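# Stow lamp-lit kits in drawers, return the signalled one

## Task

On the tray, some or all kits have a lit lamp beside them, and no two lit lamps share a colour. Move every kit with a lit lamp into its own drawer, using only drawers that were empty at the outset and never two kits in one drawer. Close all drawers completely. Kits whose lamps are off stay on the tray. After a short delay the signal tower glows in one of the lamp colours. Take the kit whose lamp showed that colour, and no other, back out to the tray, then close all drawers completely once more. Nothing may count as finished if it stays in place only because the robot holds it. At the end, release everything and pull the grippers away.

## Robot and tools

Robot: two arms, left_arm and right_arm, each ending in a two-finger parallel gripper. There is one world frame for everything. Its origin sits on the tabletop midway between the arms. +z is up, +x points away from the robot over the table, and left_arm is mounted on the +y side. The arm names do not tell you which side of an image an arm appears on. Gripper axes: the fingers extend along the gripper's own +z, and they open and close along its own y. The reported hand point lies between the pads when they are closed. Closed fingertips reach about 33 mm past it, and fully open ones about 9 mm. While closing, the tips travel roughly 24 mm further out, so leave that much clearance above surfaces.

The row format is shared by execute_actions and move. A row is one flat list of 18 numbers, each from -1 to 1, and it covers both arms even if only one moves. The order is left_arm dx, dy, dz, rx, ry, rz, left_gripper position, force_limit, speed, then the same nine for right_arm and right_gripper. dx..rz are an offset, not a pose. They are measured in that gripper's own axes from its measured pose at the start of the action or move (for the first action of a call, the last pose reported in this scene). Scale: 1.0 equals 0.6 m of translation or 180 degrees of rotation. rx, ry and rz form one rotation vector. Gripper position is absolute: +1 is wide open (140 mm), the pads touch near -0.8, and -1 closes until something blocks the fingers. force_limit sets grip strength: -1 is about 14 N, 0 about 60 N, +1 about 107 N. speed sets finger speed: -1 is about 30 mm/s, 0 about 140, +1 about 250. To keep a gripper unchanged, resend its previous three finger numbers, because 0 is itself a command. For an arm meant to stay still, send the offset back to its desired pose in the first call of a reply, and zeros after that.

execute_actions(actions): takes a list of actions. Each action is a table of up to 15 rows, and each row lasts one control step (1/30 s). If there are fewer than 15 rows, the last one repeats. Every row is measured from the pose at the start of the action, not from the row before it. Each step, the command is clipped to within 70 mm and 16 degrees of the current pose. Large offsets therefore need several actions, and an arm may end short of the target. An empty list simply returns the state and images.

move(target, speed, blocking): target is one 18-number row. Its offsets are measured from the pose in the latest result that shows one. Both grippers follow straight paths that finish together, lasting 0.5 to 10 s; a path longer than that stops early. speed is in m/s, from 0.002 to 0.5 (default 0.25), and the turn rate is limited to twice that in rad/s. Finger numbers are sent at the start. The paths do not avoid obstacles or the other arm. A gripper may lag, drift, or overshoot the set speed, especially near full reach. A faster move, or a target set further past a contact, pushes harder. With blocking=false the result comes back after 0.5 s. Until a result shows that the move has ended, use wait or stop; other motion calls are refused. The move: line gives how the move ended (done, off_target, moving, held, fault) plus the limits that acted. limits=paced means the pose was clipped. limits=held means some steps were blocked, after which the arm may jump faster. Distances to target are listed. If only one arm is named, the other arm finished normally.

wait(seconds): 0 to 10. The arms hold their last command, and a running move continues. stop(): brakes a running move; braking needs room, and the fingers keep going. zoom_image(camera, region): camera is cam_high, cam_left_wrist or cam_right_wrist (all 504x504). region is [x0, y0, x1, y1] in pixels from the top-left, at most 504 by 504. finished_scene(scene): integer 1 to 2. It ends the current scene for good, so call it only when the goal is met and stable.

Results: each gripper's end_effector_position (m) and end_effector_quat_wxyz in the world frame; these can be off, more so at long reach. Hand target lines give where the controller is now steering. A pose unreachable line means the clearance check altered or blocked that arm's command. HELD in the step readings means part of that arm's row was held back. Joint torques and external torque estimates are noisy and include friction and held weight. object_status: 0 moving, 1 blocked while opening, 2 blocked while closing (a grip), 3 reached the commanded position or the pads met (a thin item may still be held). Grip with -1 and confirm status 2. To squeeze harder during a grip, raise force_limit and change position slightly (-1 to -0.98). position_measured runs from 3 (open) to 230 (pads meet) and is not linear in mm.

Avoid the following. Knocking or placing anything off the table. Dropping parts, slamming drawers or hitting things hard. Letting the arms collide or press on each other. Contact torque reaching a joint's load limit (20 N m waist and shoulder, 18 for upper arm roll and elbow, 12 for the wrist and forearm joints): this freezes the arm for 10 s and skips the rest of the call. Long loaded holds, which heat the motors; after a MOTOR HOT warning, an OVER-TEMPERATURE FAULT brakes the arm. Held parts may be tugged briefly and loose objects nudged, so check grips. Drawers must be fully closed with nothing held, and the grippers must be open and withdrawn at the end.

Each tool is called after ">>>" as name(argument=value, ...) on one line, values as JSON.

## Session

>>> execute_actions(actions=[])

Scene clock: 0.00 s.
left_arm: end_effector_position=(+0.3107, +0.4379, +0.1635) position_measured=3 object_status=3 end_effector_quat_wxyz=(-0.143, +0.647, -0.609, -0.436) | right_arm: end_effector_position=(+0.6259, -0.7987, +0.1506) position_measured=3 object_status=3 end_effector_quat_wxyz=(+0.054, -0.323, +0.718, -0.614)
Joint positions: left_arm=[-0.089  0.153 -0.089 -2.229  0.607  1.578 -0.645] | right_arm=[-0.443  0.455 -0.014 -2.113 -2.181  2.202  2.334]
Joint velocities: left_arm=[ 0.     0.    -0.001 -0.    -0.001 -0.001 -0.   ] | right_arm=[ 0.     0.     0.    -0.001  0.001 -0.001  0.001]
Joint torques (N m, as the joint torque sensors report them, + toward a larger angle): no reading
External joint torques (N m, as the arm's controller estimates them; a push from outside toward a larger angle lowers the number): no reading
Hand target (left_arm): +0.311, +0.438, +0.163; -0.143, +0.647, -0.609, -0.436
Hand target (right_arm): +0.626, -0.799, +0.151; +0.054, -0.323, +0.718, -0.614

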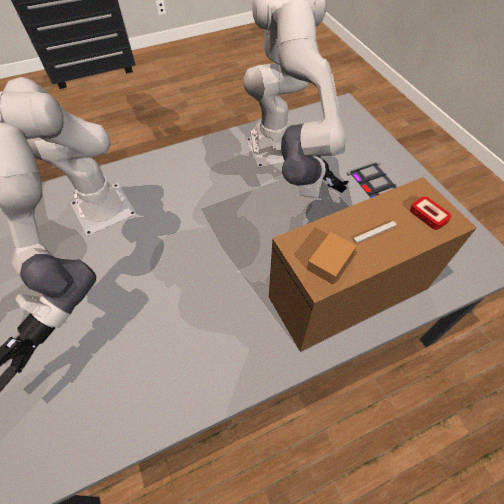

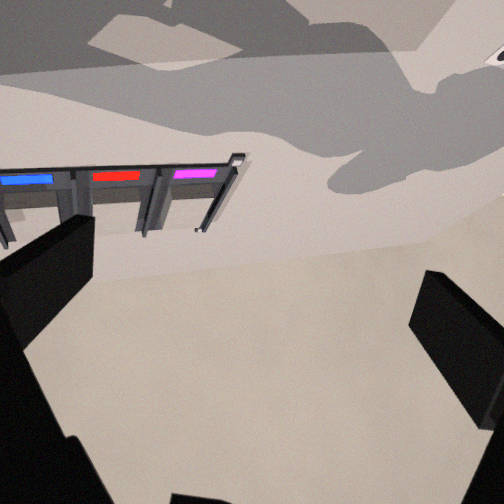

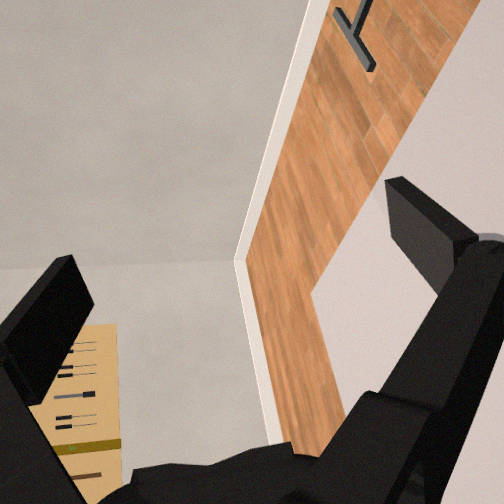

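>>> zoom_image(camera="cam_high", region=[240, 100, 500, 360])

>>> zoom_image(camera="cam_left_wrist", region=[0, 100, 260, 300])

Region (240, 100, 500, 360) of cam_high's 504x504 image, scaled by 1.938, with more detail than that image has.

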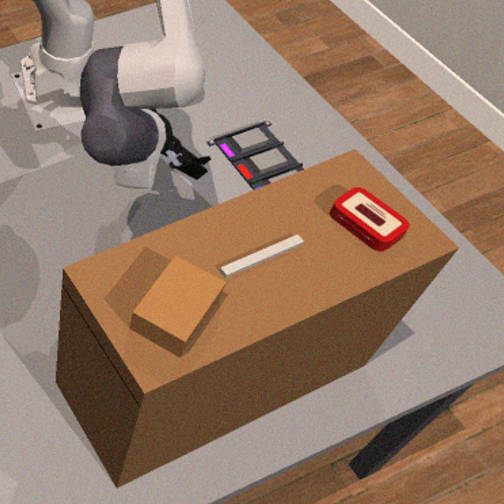

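Region (0, 100, 260, 300) of cam_left_wrist's 504x504 image, scaled by 1.938, with more detail than that image has; it fills the top 388 rows of this view, and the rest is white.

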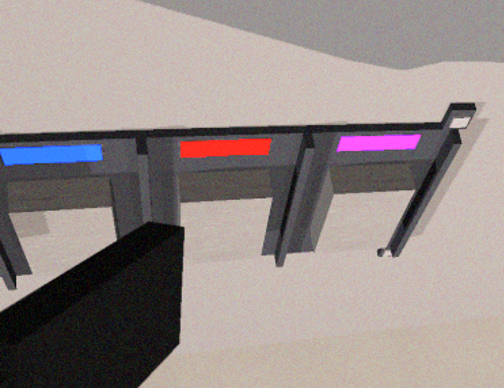

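>>> move(target=[-0.405,0.065,0.018,0.137,0.271,0.018,1,0,0,0.048,-0.13,-0.823,-0.432,0.038,0.227,1,0,0], speed=0.2)

Scene clock: 20.23 s.
left_arm: end_effector_position=(+0.2945, +0.6071, +0.3477) position_measured=3 object_status=3 end_effector_quat_wxyz=(+0.003, +0.717, -0.697, -0.010) | right_arm: end_effector_position=(+0.3955, -0.3997, +0.3450) position_measured=3 object_status=3 end_effector_quat_wxyz=(-0.006, -0.011, +1.000, -0.002)
Joint positions: left_arm=[-0.137 -0.568  0.668 -2.157  0.356  1.671  0.246] | right_arm=[-0.162 -0.448  0.045 -2.202  0.017  1.743  1.573]
Joint velocities: left_arm=[-0.006 -0.002  0.005  0.001  0.001 -0.006  0.025] | right_arm=[ 0.    -0.    -0.001  0.001  0.005 -0.007  0.011]
Joint torques (N m, as the joint torque sensors report them, + toward a larger angle): left_arm=[ -2.04  -7.65 -10.96  23.67   0.2    1.95   0.26] | right_arm=[ -1.88 -16.26   0.02  25.04   1.63   2.08   0.48]
External joint torques (N m, as the arm's controller estimates them; a push from outside toward a larger angle lowers the number): left_arm=[-2.04 -1.95 -0.35  0.87 -0.62 -0.5   0.26] | right_arm=[-1.85  0.05  1.06  0.76  0.83 -0.32  0.48]
Hand target (left_arm): +0.294, +0.606, +0.349; +0.004, +0.713, -0.701, -0.009
Hand target (right_arm): +0.395, -0.399, +0.346; -0.006, -0.005, +1.000, +0.000
Off the commanded pose (left_arm): 0.011 m, 2 deg.
Off the commanded pose (right_arm): 0.006 m, 1 deg.
move: off_target (left_arm, right_arm)

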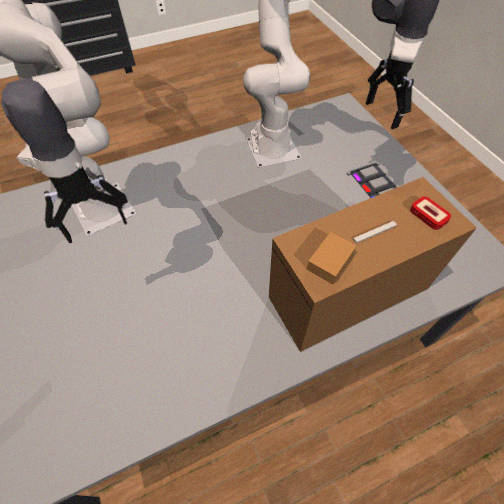

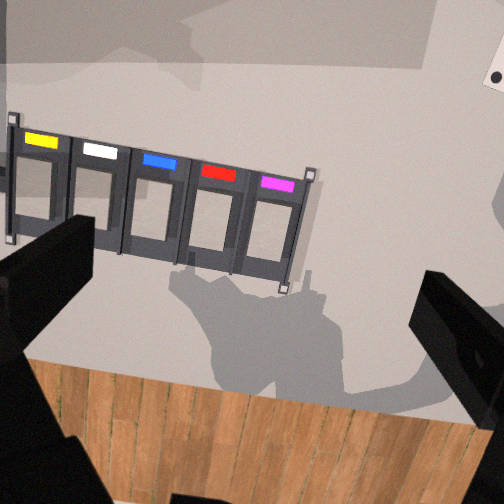

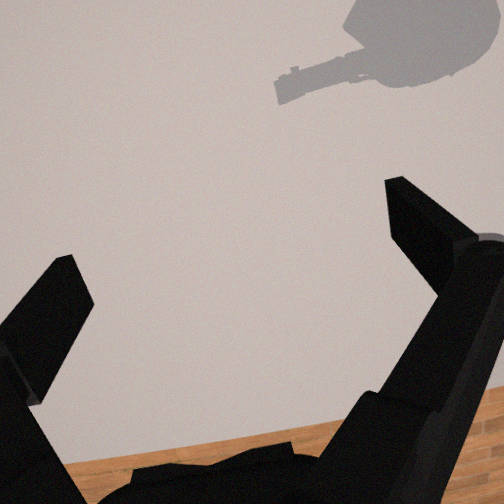

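>>> zoom_image(camera="cam_left_wrist", region=[0, 90, 340, 310])

>>> zoom_image(camera="cam_high", region=[0, 0, 250, 250])

Region (0, 90, 340, 310) of cam_left_wrist's 504x504 image, scaled by 1.482, with more detail than that image has; it fills the top 326 rows of this view, and the rest is white.

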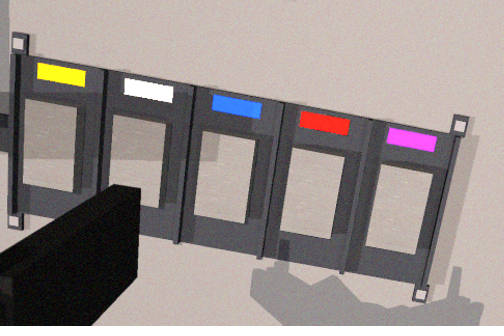

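Region (0, 0, 250, 250) of cam_high's 504x504 image, scaled by 2.016, with more detail than that image has.

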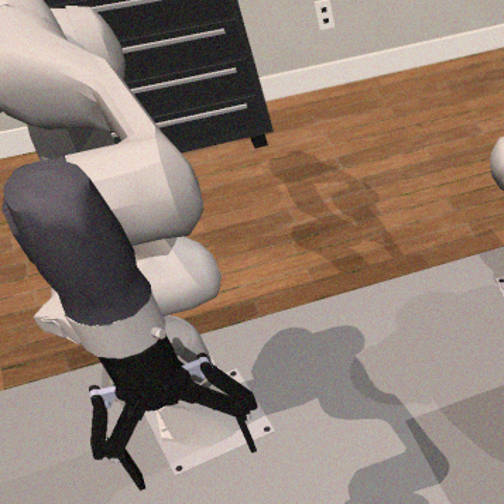

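>>> move(target=[0,0,0.25,0,0,0,1,0,0,-0.09,0.25,0.075,-0.13,-0.315,-0.227,1,0,0], speed=0.3)

Scene clock: 32.97 s.
left_arm: end_effector_position=(+0.2944, +0.6061, +0.1984) position_measured=3 object_status=3 end_effector_quat_wxyz=(+0.003, +0.715, -0.699, -0.009) | right_arm: end_effector_position=(+0.4468, -0.2460, +0.2985) position_measured=3 object_status=3 end_effector_quat_wxyz=(+0.452, -0.345, +0.800, +0.193)
Joint positions: left_arm=[-0.129 -0.493  0.799 -2.473  0.412  2.064  0.241] | right_arm=[ 0.775 -0.944 -0.891 -3.001  0.01   3.126  0.728]
Joint velocities: left_arm=[ 0.001 -0.     0.001  0.001  0.001  0.001  0.002] | right_arm=[ 0.001 -0.001 -0.007 -0.    -0.019  0.005 -0.012]
Joint torques (N m, as the joint torque sensors report them, + toward a larger angle): left_arm=[ -0.48  -5.76 -11.35  20.08   1.22   2.84   0.13] | right_arm=[ 0.53  1.28 11.57 16.62 -2.14  2.96 -0.34]
External joint torques (N m, as the arm's controller estimates them; a push from outside toward a larger angle lowers the number): left_arm=[-0.6   1.46 -1.87 -2.31  0.52  0.39  0.13] | right_arm=[ 0.56 -1.15 -0.11 -1.44 -1.04  0.32 -0.31]
Hand target (left_arm): +0.294, +0.606, +0.197; +0.003, +0.714, -0.700, -0.010
Hand target (right_arm): +0.446, -0.245, +0.298; +0.453, -0.351, +0.797, +0.190
Off the commanded pose (left_arm): 0.004 m, 0 deg.
Off the commanded pose (right_arm): 0.003 m, 1 deg.
move: off_target (left_arm)

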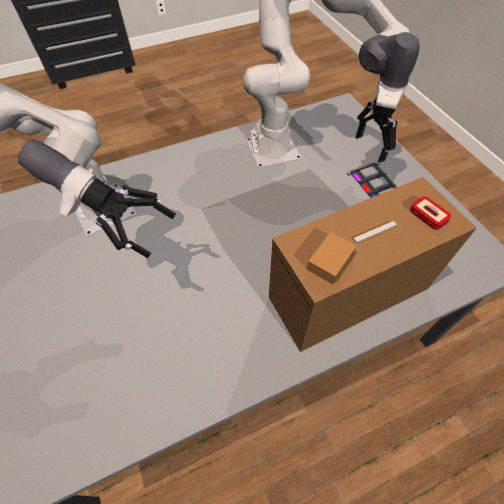

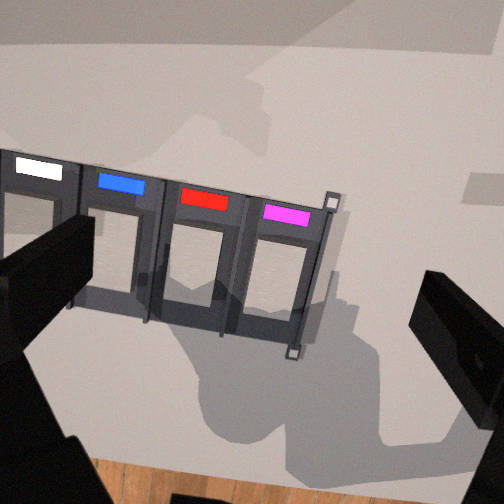

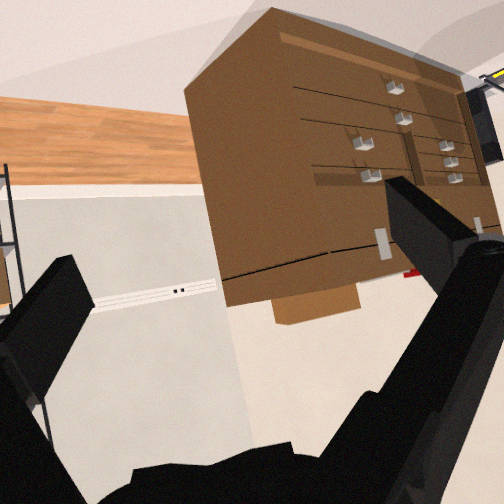

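>>> move(target=[0.51,-0.143,-0.217,0.26,0.26,-0.449,1,0,0,0.155,-0.17,-0.256,0.13,0.315,0.227,1,0,0], speed=0.3)

Scene clock: 51.33 s.
left_arm: end_effector_position=(+0.3859, +0.2894, +0.3227) position_measured=3 object_status=3 end_effector_quat_wxyz=(-0.017, +0.892, -0.069, +0.446) | right_arm: end_effector_position=(+0.3954, -0.4483, +0.2964) position_measured=3 object_status=3 end_effector_quat_wxyz=(-0.008, -0.014, +1.000, +0.005)
Joint positions: left_arm=[ 0.396 -1.206 -0.763 -3.025 -1.18   2.728 -0.913] | right_arm=[-0.221 -0.433 -0.009 -2.312  0.005  1.861  1.462]
Joint velocities: left_arm=[-0.     0.001  0.001 -0.002  0.001  0.     0.   ] | right_arm=[-0.005  0.     0.009  0.001 -0.001 -0.012  0.024]
Joint torques (N m, as the joint torque sensors report them, + toward a larger angle): left_arm=[-0.33  6.08  9.61 18.72  2.1   3.06  0.15] | right_arm=[ -1.78 -14.98   1.21  26.64   0.17   2.09   0.53]
External joint torques (N m, as the arm's controller estimates them; a push from outside toward a larger angle lowers the number): left_arm=[-0.32  0.46  0.41 -0.12  0.79 -0.08  0.13] | right_arm=[-1.88  1.94  1.39  2.34 -0.63 -0.29  0.53]
Hand target (left_arm): +0.386, +0.289, +0.322; -0.017, +0.893, -0.070, +0.445
Hand target (right_arm): +0.395, -0.449, +0.297; -0.010, -0.007, +1.000, +0.003
Off the commanded pose (left_arm): 0.012 m, 11 deg.
Off the commanded pose (right_arm): 0.004 m, 1 deg.
move: held (left_arm), off_target (right_arm); limits=paced,held; held on 14 of 111 steps (left_arm), including the last (left_arm)
pose unreachable (left arm): on one or more control steps of this call, first in action 0 (counted from 0), this arm could not follow its commanded pose, so it was not sent that pose on those steps. On the call's last step it was still not sent that pose. It may still have moved: this result reports where it is.
cause: the commanded pose would bring two parts of the arm too close to each other (joints 2 (shoulder) to 5 (forearm roll) lie between them).

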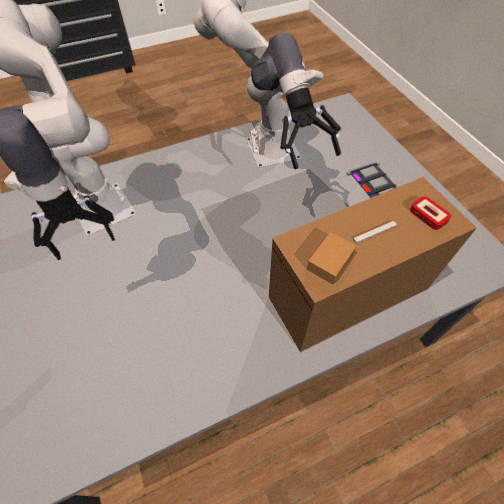

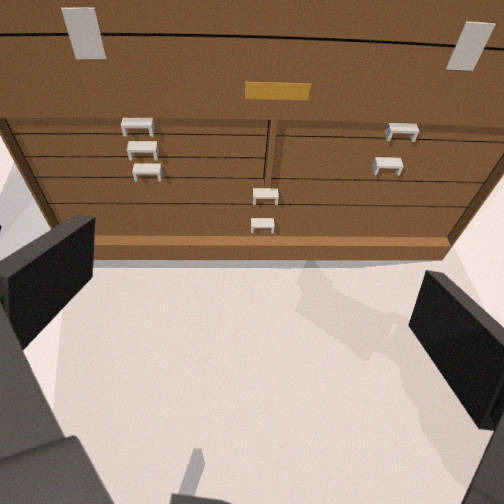

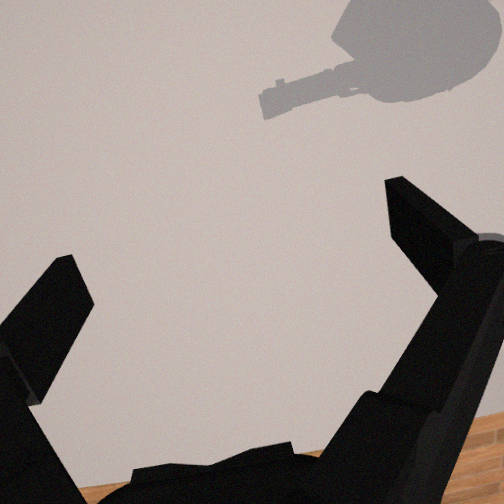

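>>> move(target=[0.02,-0.108,0.105,-0.234,-0.217,0.416,1,0,0,0,0,0,0,0,0,1,0,0], speed=0.4)

>>> move(target=[-0.08,-0.03,0.1,0.153,-0.153,0.483,1,0,0,0,0,0,0,0,0,1,0,0], speed=0.4)

Scene clock: 71.67 s.
left_arm: end_effector_position=(+0.4503, +0.3584, +0.3031) position_measured=3 object_status=3 end_effector_quat_wxyz=(-0.004, +0.716, -0.698, +0.003) | right_arm: end_effector_position=(+0.3949, -0.4483, +0.2964) position_measured=3 object_status=3 end_effector_quat_wxyz=(-0.009, -0.010, +1.000, +0.005)
Joint positions: left_arm=[ 0.329 -0.187 -0.198 -2.062 -0.038  1.888 -0.014] | right_arm=[-0.222 -0.433 -0.008 -2.312  0.005  1.86   1.469]
Joint velocities: left_arm=[-0.     0.     0.001  0.001  0.    -0.007  0.027] | right_arm=[-0.    -0.002  0.002  0.002 -0.001  0.001  0.001]
Joint torques (N m, as the joint torque sensors report them, + toward a larger angle): left_arm=[ -0.84 -23.71   0.3   25.51   1.68   2.13   0.28] | right_arm=[  0.31 -16.01   0.27  24.65   0.62   2.65  -0.26]
External joint torques (N m, as the arm's controller estimates them; a push from outside toward a larger angle lowers the number): left_arm=[-0.88  1.68 -0.72  0.99  0.92 -0.41  0.28] | right_arm=[ 0.19  1.03  0.42  0.22 -0.18  0.26 -0.26]
Hand target (left_arm): +0.450, +0.359, +0.303; -0.004, +0.711, -0.703, +0.001
Hand target (right_arm): +0.395, -0.448, +0.296; -0.008, -0.014, +1.000, +0.005
Off the commanded pose (left_arm): 0.009 m, 2 deg.
Off the commanded pose (right_arm): 0.001 m, 0 deg.
move: off_target (left_arm)

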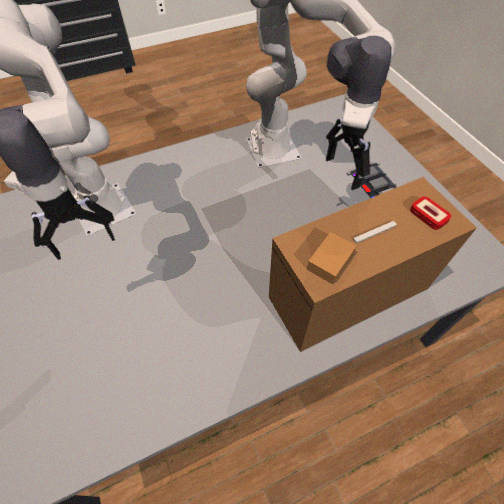

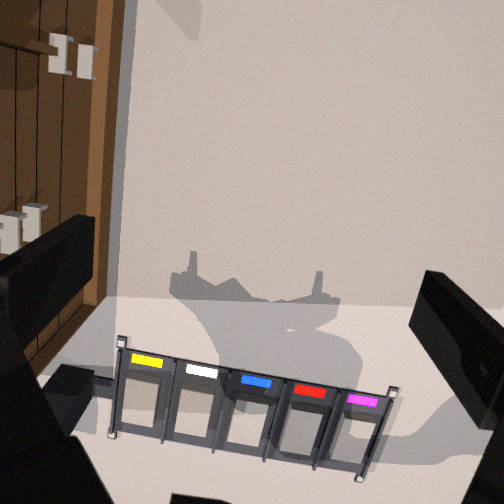

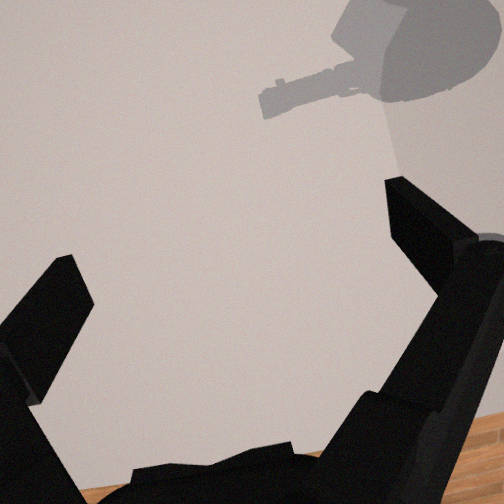

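Scene clock: 74.90 s.
left_arm: end_effector_position=(+0.4690, +0.4067, +0.2419) position_measured=3 object_status=3 end_effector_quat_wxyz=(+0.307, -0.018, +0.951, +0.004) | right_arm: end_effector_position=(+0.3949, -0.4483, +0.2964) position_measured=3 object_status=3 end_effector_quat_wxyz=(-0.009, -0.010, +1.000, +0.005)
Joint positions: left_arm=[-0.182 -0.502  0.494 -2.761  0.582  2.901  1.206] | right_arm=[-0.222 -0.433 -0.008 -2.312  0.005  1.86   1.469]
Joint velocities: left_arm=[-0.003  0.001  0.003 -0.     0.002 -0.001  0.026] | right_arm=[-0.001 -0.001  0.001 -0.001 -0.001  0.    -0.002]
Joint torques (N m, as the joint torque sensors report them, + toward a larger angle): left_arm=[ -0.79 -13.01  -5.49  23.89   1.21   3.06   0.15] | right_arm=[ -0.41 -15.96   0.61  24.66   0.69   2.37   0.13]
External joint torques (N m, as the arm's controller estimates them; a push from outside toward a larger angle lowers the number): left_arm=[-0.75 -1.77 -0.09  1.58  1.   -0.21  0.17] | right_arm=[-0.4   0.99  0.91  0.33 -0.1  -0.01  0.13]
Hand target (left_arm): +0.470, +0.407, +0.244; +0.309, -0.011, +0.951, +0.006
Hand target (right_arm): +0.395, -0.448, +0.296; -0.009, -0.010, +1.000, +0.005
Off the commanded pose (left_arm): 0.002 m, 1 deg.
Off the commanded pose (right_arm): 0.000 m, 0 deg.
move: done

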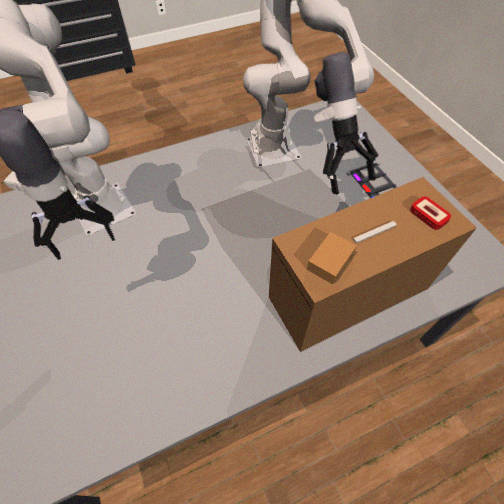

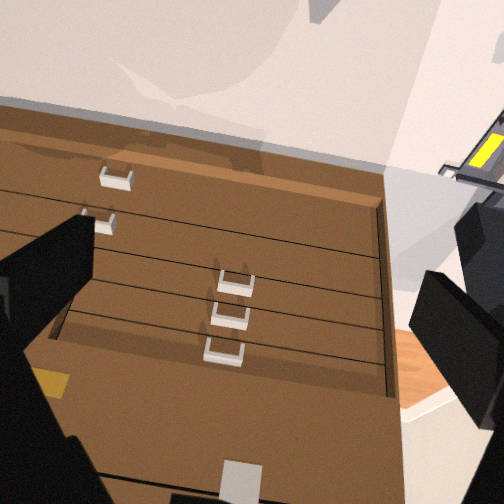

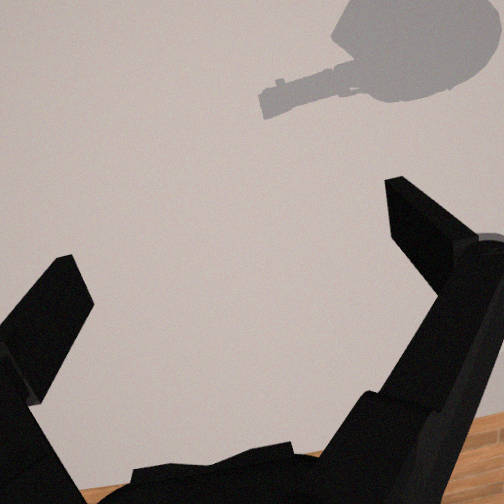

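>>> move(target=[-0.147,-0.008,0.024,0,0,0,0.1,0,0,0,0,0,0,0,0,1,0,0])

Scene clock: 85.10 s.
left_arm: end_effector_position=(+0.5491, +0.4040, +0.2830) position_measured=117 object_status=3 end_effector_quat_wxyz=(+0.310, -0.022, +0.951, +0.002) | right_arm: end_effector_position=(+0.3949, -0.4483, +0.2964) position_measured=3 object_status=3 end_effector_quat_wxyz=(-0.009, -0.010, +1.000, +0.005)
Joint positions: left_arm=[-0.385 -0.328  0.61  -2.492  0.428  2.829  1.283] | right_arm=[-0.222 -0.433 -0.008 -2.312  0.005  1.86   1.469]
Joint velocities: left_arm=[-0.025 -0.     0.022  0.002 -0.    -0.017  0.026] | right_arm=[ 0.001  0.002  0.001  0.001  0.001 -0.    -0.   ]
Joint torques (N m, as the joint torque sensors report them, + toward a larger angle): left_arm=[ -2.34 -14.15  -5.11  23.99  -0.23   2.84   0.27] | right_arm=[ -0.68 -16.17   0.65  24.59   0.71   2.37   0.11]
External joint torques (N m, as the arm's controller estimates them; a push from outside toward a larger angle lowers the number): left_arm=[-2.29  1.48  0.27  0.54 -0.63 -0.5   0.29] | right_arm=[-0.66  0.6   0.98  0.35 -0.08  0.    0.11]
Hand target (left_arm): +0.549, +0.404, +0.283; +0.308, -0.018, +0.951, +0.003
Hand target (right_arm): +0.395, -0.448, +0.296; -0.009, -0.010, +1.000, +0.005
Off the commanded pose (left_arm): 0.002 m, 1 deg.
Off the commanded pose (right_arm): 0.000 m, 0 deg.
move: done

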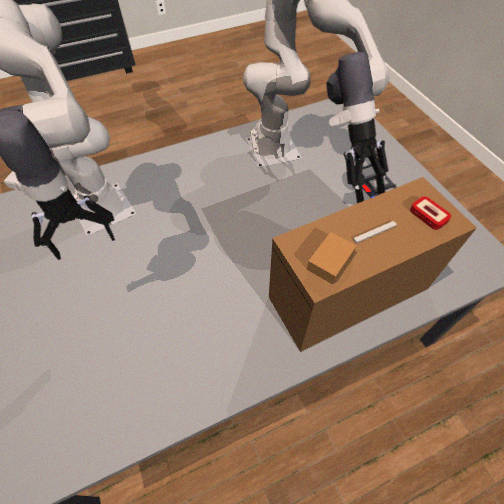

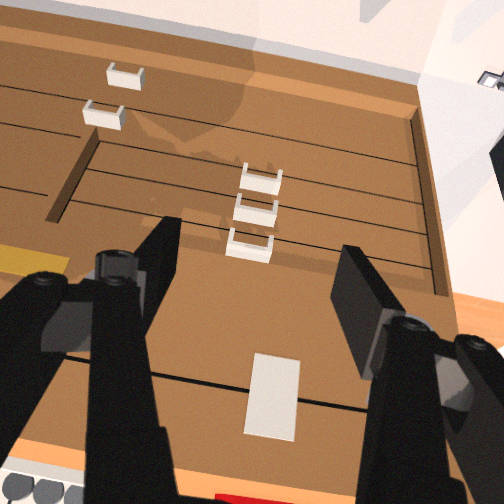

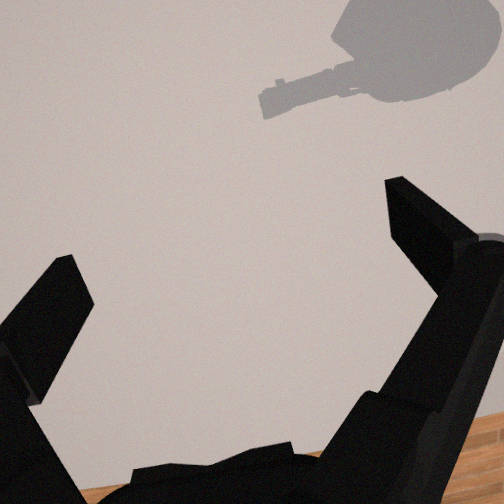

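>>> move(target=[-0.04,0,0.075,0,0,0,0.1,0,0,0,0,0,0,0,0,1,0,0], speed=0.1)

Scene clock: 89.87 s.
left_arm: end_effector_position=(+0.5860, +0.4049, +0.2583) position_measured=117 object_status=3 end_effector_quat_wxyz=(+0.300, -0.022, +0.954, -0.003) | right_arm: end_effector_position=(+0.3949, -0.4483, +0.2964) position_measured=3 object_status=3 end_effector_quat_wxyz=(-0.009, -0.010, +1.000, +0.005)
Joint positions: left_arm=[-0.542 -0.166  0.756 -2.398  0.232  2.878  1.426] | right_arm=[-0.222 -0.433 -0.008 -2.312  0.005  1.86   1.469]
Joint velocities: left_arm=[-0.009 -0.     0.009  0.001 -0.026 -0.002  0.04 ] | right_arm=[-0.001 -0.001 -0.     0.001  0.001  0.001 -0.002]
Joint torques (N m, as the joint torque sensors report them, + toward a larger angle): left_arm=[-3.76 -2.92 -3.62 28.08 -0.68  7.52 -0.51] | right_arm=[ -0.55 -15.82   0.61  24.6    0.73   2.36   0.1 ]
External joint torques (N m, as the arm's controller estimates them; a push from outside toward a larger angle lowers the number): left_arm=[-3.81 14.55 -0.24  4.8  -1.21  4.15 -0.52] | right_arm=[-0.55  1.19  0.89  0.26 -0.06 -0.02  0.1 ]
Hand target (left_arm): +0.595, +0.403, +0.261; +0.309, -0.021, +0.951, -0.000
Hand target (right_arm): +0.395, -0.448, +0.296; -0.009, -0.010, +1.000, +0.005
Off the commanded pose (left_arm): 0.009 m, 1 deg.
Off the commanded pose (right_arm): 0.000 m, 0 deg.
move: off_target (left_arm)

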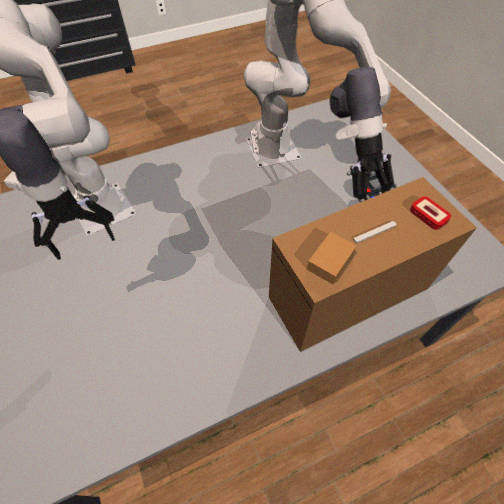

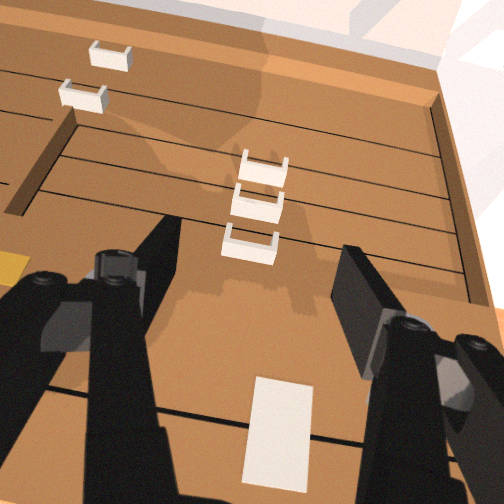

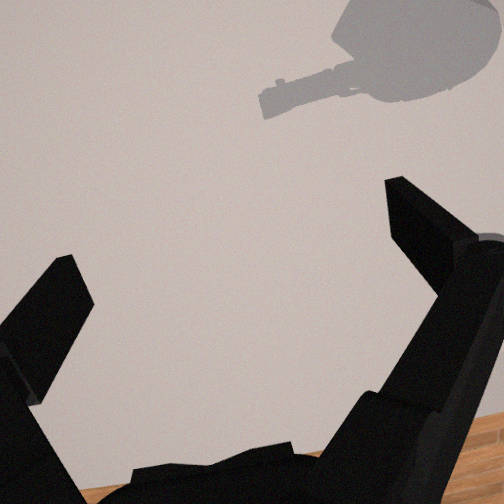

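>>> move(target=[0.045,-0.006,-0.01,0,-0.06,0,-0.2,0,0,0,0,0,0,0,0,1,0,0], speed=0.1)

Scene clock: 97.07 s.
left_arm: end_effector_position=(+0.5611, +0.3978, +0.2460) position_measured=154 object_status=3 end_effector_quat_wxyz=(+0.385, -0.015, +0.923, -0.002) | right_arm: end_effector_position=(+0.3949, -0.4483, +0.2964) position_measured=3 object_status=3 end_effector_quat_wxyz=(-0.009, -0.010, +1.000, +0.005)
Joint positions: left_arm=[-0.084 -0.176  0.36  -2.632  0.403  3.261  1.283] | right_arm=[-0.222 -0.433 -0.008 -2.312  0.005  1.86   1.469]
Joint velocities: left_arm=[ 0.092  0.006 -0.096 -0.004 -0.007  0.02  -0.025] | right_arm=[-0.     0.001 -0.001 -0.001  0.     0.    -0.001]
Joint torques (N m, as the joint torque sensors report them, + toward a larger angle): left_arm=[  1.85 -19.25  -3.6   19.    -1.13   3.74  -0.11] | right_arm=[ -0.43 -15.71   0.53  24.67   0.7    2.37   0.1 ]
External joint torques (N m, as the arm's controller estimates them; a push from outside toward a larger angle lowers the number): left_arm=[ 1.85  2.2  -2.07 -2.23 -1.09  0.37 -0.09] | right_arm=[-0.42  1.11  0.84  0.4  -0.08  0.    0.1 ]
Hand target (left_arm): +0.561, +0.398, +0.245; +0.386, -0.022, +0.922, -0.005
Hand target (right_arm): +0.395, -0.448, +0.296; -0.009, -0.010, +1.000, +0.005
Off the commanded pose (left_arm): 0.003 m, 1 deg.
Off the commanded pose (right_arm): 0.000 m, 0 deg.
move: done

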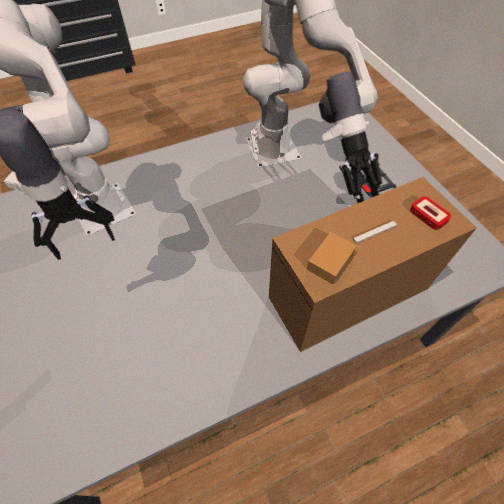

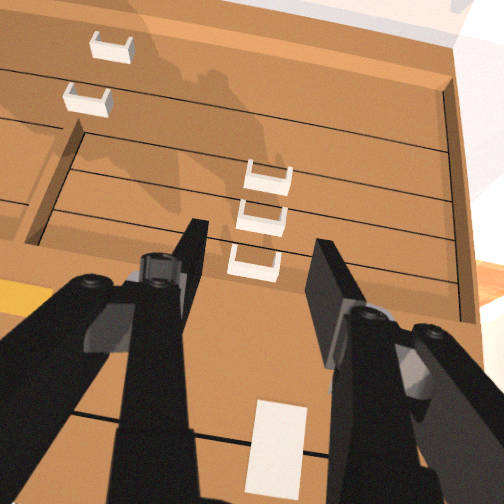

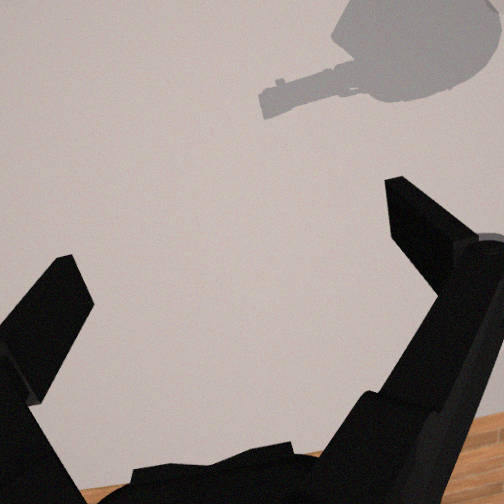

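>>> move(target=[0.0,0,0.033,0,0,0,-0.2,0,0,0,0,0,0,0,0,1,0,0], speed=0.05)

>>> move(target=[-0.015,0,0.015,0,0,0,-0.2,0,0,0,0,0,0,0,0,1,0,0], speed=0.03)

Scene clock: 108.23 s.
left_arm: end_effector_position=(+0.5736, +0.3979, +0.2303) position_measured=154 object_status=3 end_effector_quat_wxyz=(+0.383, -0.014, +0.924, -0.001) | right_arm: end_effector_position=(+0.3949, -0.4483, +0.2964) position_measured=3 object_status=3 end_effector_quat_wxyz=(-0.009, -0.010, +1.000, +0.005)
Joint positions: left_arm=[-0.142 -0.102  0.418 -2.599  0.402  3.298  1.276] | right_arm=[-0.222 -0.433 -0.008 -2.312  0.005  1.86   1.469]
Joint velocities: left_arm=[-0.05   0.001  0.053  0.004 -0.001  0.006  0.   ] | right_arm=[-0.002  0.002 -0.001 -0.     0.     0.     0.   ]
Joint torques (N m, as the joint torque sensors report them, + toward a larger angle): left_arm=[ -0.32 -20.74  -1.05  21.03  -0.34   3.76   0.14] | right_arm=[ -0.51 -15.91   0.67  24.85   0.7    2.37   0.08]
External joint torques (N m, as the arm's controller estimates them; a push from outside toward a larger angle lowers the number): left_arm=[-0.46  2.12 -0.06  0.25 -0.23  0.39  0.16] | right_arm=[-0.5   0.95  0.97  0.55 -0.09 -0.01  0.07]
Hand target (left_arm): +0.575, +0.397, +0.232; +0.385, -0.015, +0.923, -0.002
Hand target (right_arm): +0.395, -0.448, +0.296; -0.009, -0.010, +1.000, +0.005
Off the commanded pose (left_arm): 0.002 m, 0 deg.
Off the commanded pose (right_arm): 0.000 m, 0 deg.
move: done

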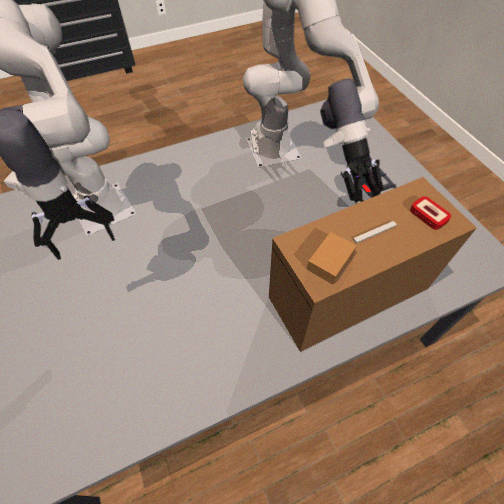

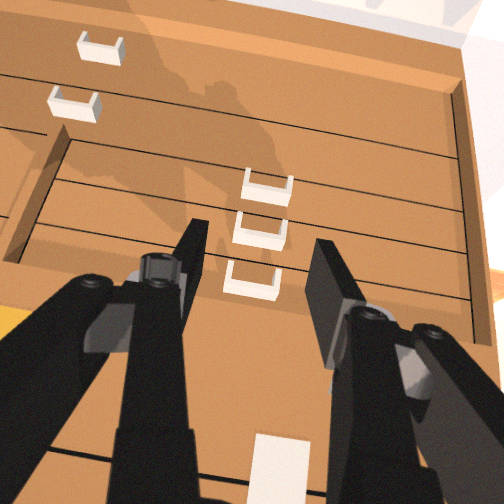

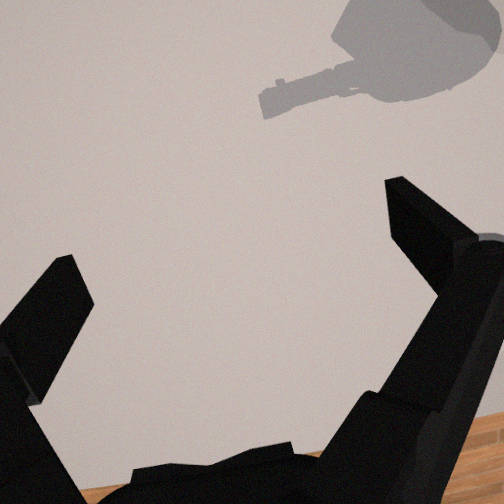

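Scene clock: 108.97 s.
left_arm: end_effector_position=(+0.5857, +0.3977, +0.2309) position_measured=154 object_status=3 end_effector_quat_wxyz=(+0.385, -0.012, +0.923, +0.001) | right_arm: end_effector_position=(+0.3949, -0.4483, +0.2964) position_measured=3 object_status=3 end_effector_quat_wxyz=(-0.009, -0.010, +1.000, +0.005)
Joint positions: left_arm=[-0.233 -0.071  0.504 -2.562  0.402  3.297  1.273] | right_arm=[-0.222 -0.433 -0.008 -2.312  0.005  1.86   1.469]
Joint velocities: left_arm=[-0.12   0.001  0.123  0.005  0.    -0.003 -0.001] | right_arm=[-0.    -0.     0.     0.     0.     0.     0.001]
Joint torques (N m, as the joint torque sensors report them, + toward a larger angle): left_arm=[ -0.31 -21.97  -1.81  21.06  -0.58   2.85  -0.05] | right_arm=[ -0.49 -15.89   0.53  24.63   0.72   2.38   0.09]
External joint torques (N m, as the arm's controller estimates them; a push from outside toward a larger angle lowers the number): left_arm=[-0.3   0.99 -0.8   0.26 -0.48 -0.52 -0.03] | right_arm=[-0.5   1.04  0.82  0.32 -0.08  0.    0.09]
Hand target (left_arm): +0.586, +0.398, +0.231; +0.384, -0.014, +0.923, +0.001
Hand target (right_arm): +0.395, -0.448, +0.296; -0.009, -0.010, +1.000, +0.005
Off the commanded pose (left_arm): 0.001 m, 0 deg.
Off the commanded pose (right_arm): 0.000 m, 0 deg.
move: done

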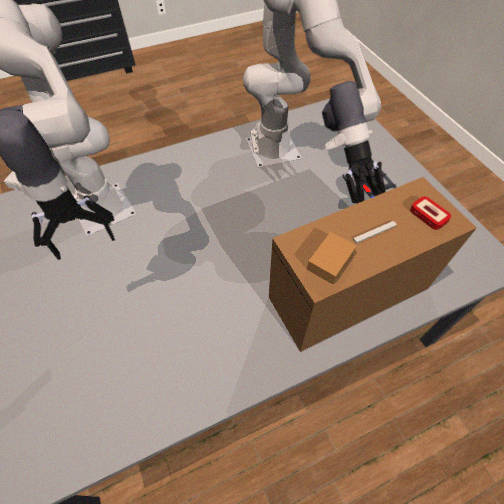

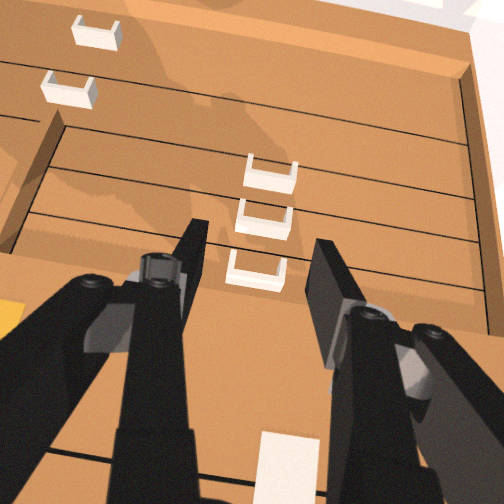

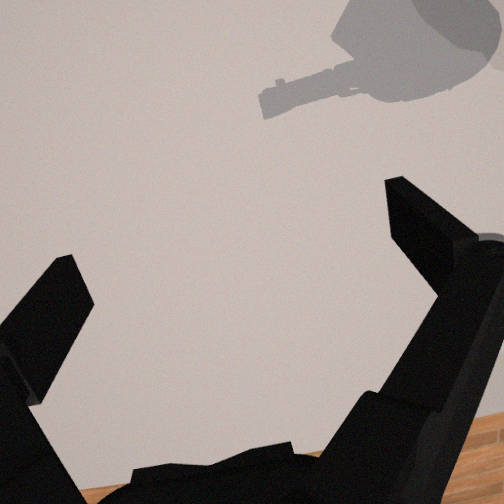

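>>> move(target=[-0.022,0,0.017,0,0,0,-0.2,0,0,0,0,0,0,0,0,1,0,0], speed=0.02)

Scene clock: 113.17 s.
left_arm: end_effector_position=(+0.5962, +0.3975, +0.2253) position_measured=154 object_status=3 end_effector_quat_wxyz=(+0.378, -0.011, +0.926, +0.007) | right_arm: end_effector_position=(+0.3949, -0.4483, +0.2964) position_measured=3 object_status=3 end_effector_quat_wxyz=(-0.009, -0.010, +1.000, +0.005)
Joint positions: left_arm=[-0.375 -0.033  0.635 -2.523  0.389  3.278  1.273] | right_arm=[-0.222 -0.433 -0.008 -2.312  0.005  1.86   1.469]
Joint velocities: left_arm=[-0.141 -0.002  0.137  0.004 -0.02  -0.006  0.009] | right_arm=[-0.001  0.    -0.002  0.     0.001  0.     0.   ]
Joint torques (N m, as the joint torque sensors report them, + toward a larger angle): left_arm=[ -1.39 -21.96  -0.15  26.62  -1.55   4.56   0.1 ] | right_arm=[ -0.55 -15.82   0.68  24.7    0.73   2.36   0.1 ]
External joint torques (N m, as the arm's controller estimates them; a push from outside toward a larger angle lowers the number): left_arm=[-1.45  0.35  0.42  5.7  -1.43  1.21  0.12] | right_arm=[-0.46  1.11  1.09  0.38 -0.06 -0.01  0.1 ]
Hand target (left_arm): +0.602, +0.398, +0.234; +0.386, -0.013, +0.922, +0.006
Hand target (right_arm): +0.395, -0.448, +0.296; -0.009, -0.010, +1.000, +0.005
Off the commanded pose (left_arm): 0.010 m, 1 deg.
Off the commanded pose (right_arm): 0.000 m, 0 deg.
move: off_target (left_arm)

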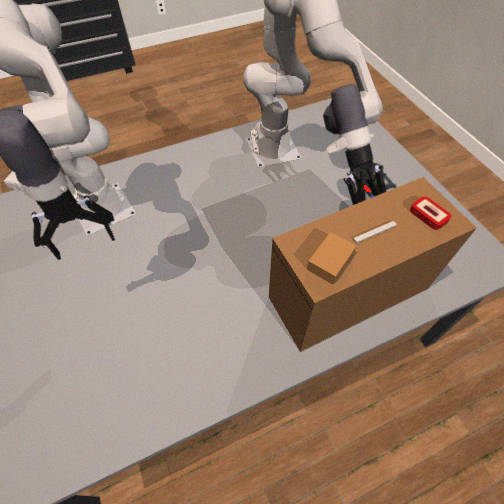

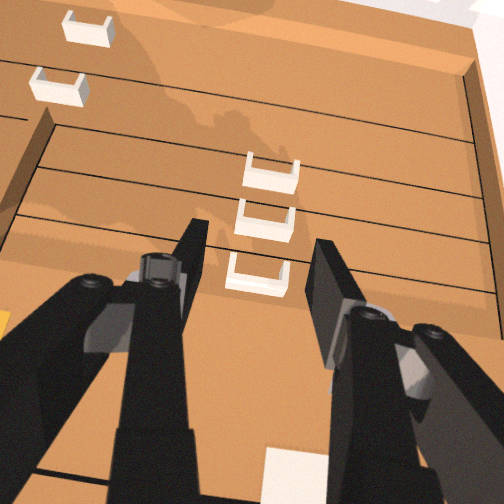

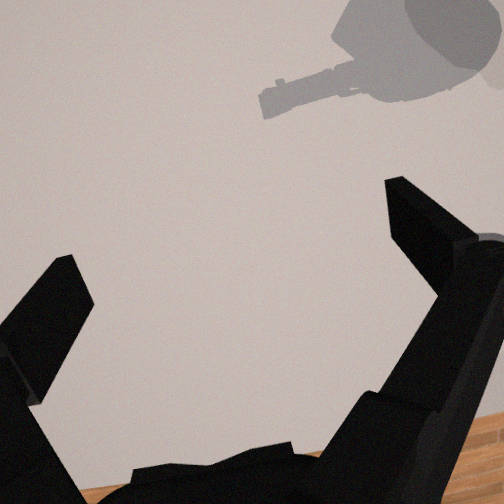

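>>> move(target=[0.003,0,0.003,0,0,0,-1,0.3,-0.5,0,0,0,0,0,0,1,0,0], speed=0.02)

Scene clock: 115.57 s.
left_arm: end_effector_position=(+0.5958, +0.3983, +0.2240) position_measured=194 object_status=2 end_effector_quat_wxyz=(+0.378, -0.011, +0.926, +0.007) | right_arm: end_effector_position=(+0.3949, -0.4483, +0.2964) position_measured=3 object_status=3 end_effector_quat_wxyz=(-0.009, -0.010, +1.000, +0.005)
Joint positions: left_arm=[-0.386 -0.032  0.647 -2.524  0.387  3.281  1.276] | right_arm=[-0.222 -0.433 -0.008 -2.312  0.005  1.86   1.469]
Joint velocities: left_arm=[ 0.001  0.     0.    -0.003  0.002  0.003  0.001] | right_arm=[ 0.    -0.001 -0.001  0.002 -0.     0.001  0.001]
Joint torques (N m, as the joint torque sensors report them, + toward a larger angle): left_arm=[ -0.61 -18.2   -0.99  20.54  -0.4    4.1    0.01] | right_arm=[ -0.55 -15.86   0.82  24.64   0.71   2.35   0.11]
External joint torques (N m, as the arm's controller estimates them; a push from outside toward a larger angle lowers the number): left_arm=[-0.62  3.86 -0.47 -0.3  -0.27  0.74  0.03] | right_arm=[-0.53  1.17  1.15  0.23 -0.08 -0.04  0.11]
Hand target (left_arm): +0.596, +0.397, +0.223; +0.378, -0.011, +0.926, +0.007
Hand target (right_arm): +0.395, -0.448, +0.296; -0.009, -0.010, +1.000, +0.005
Off the commanded pose (left_arm): 0.002 m, 0 deg.
Off the commanded pose (right_arm): 0.000 m, 0 deg.
move: done

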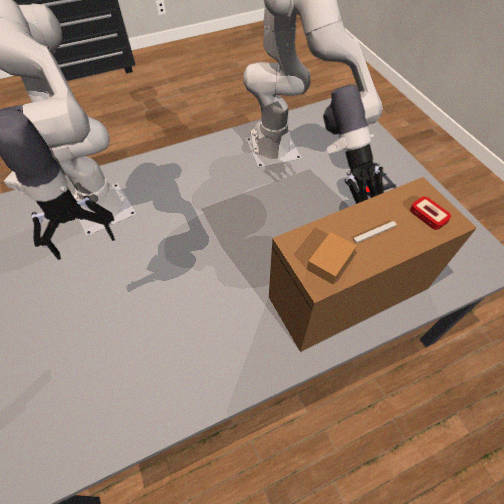

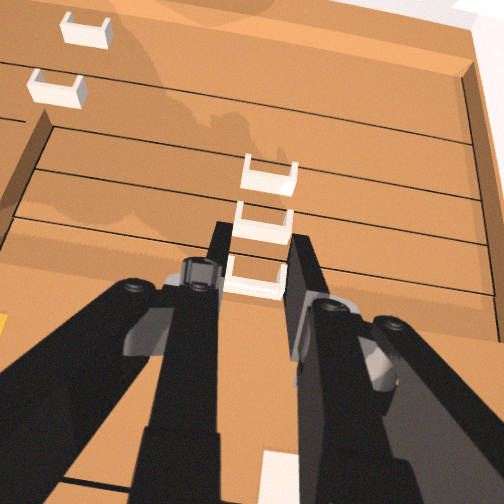

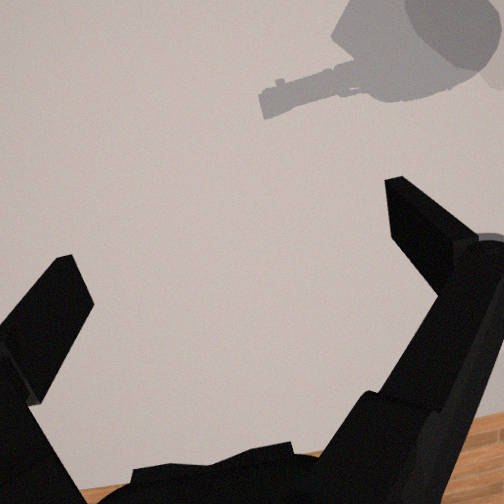

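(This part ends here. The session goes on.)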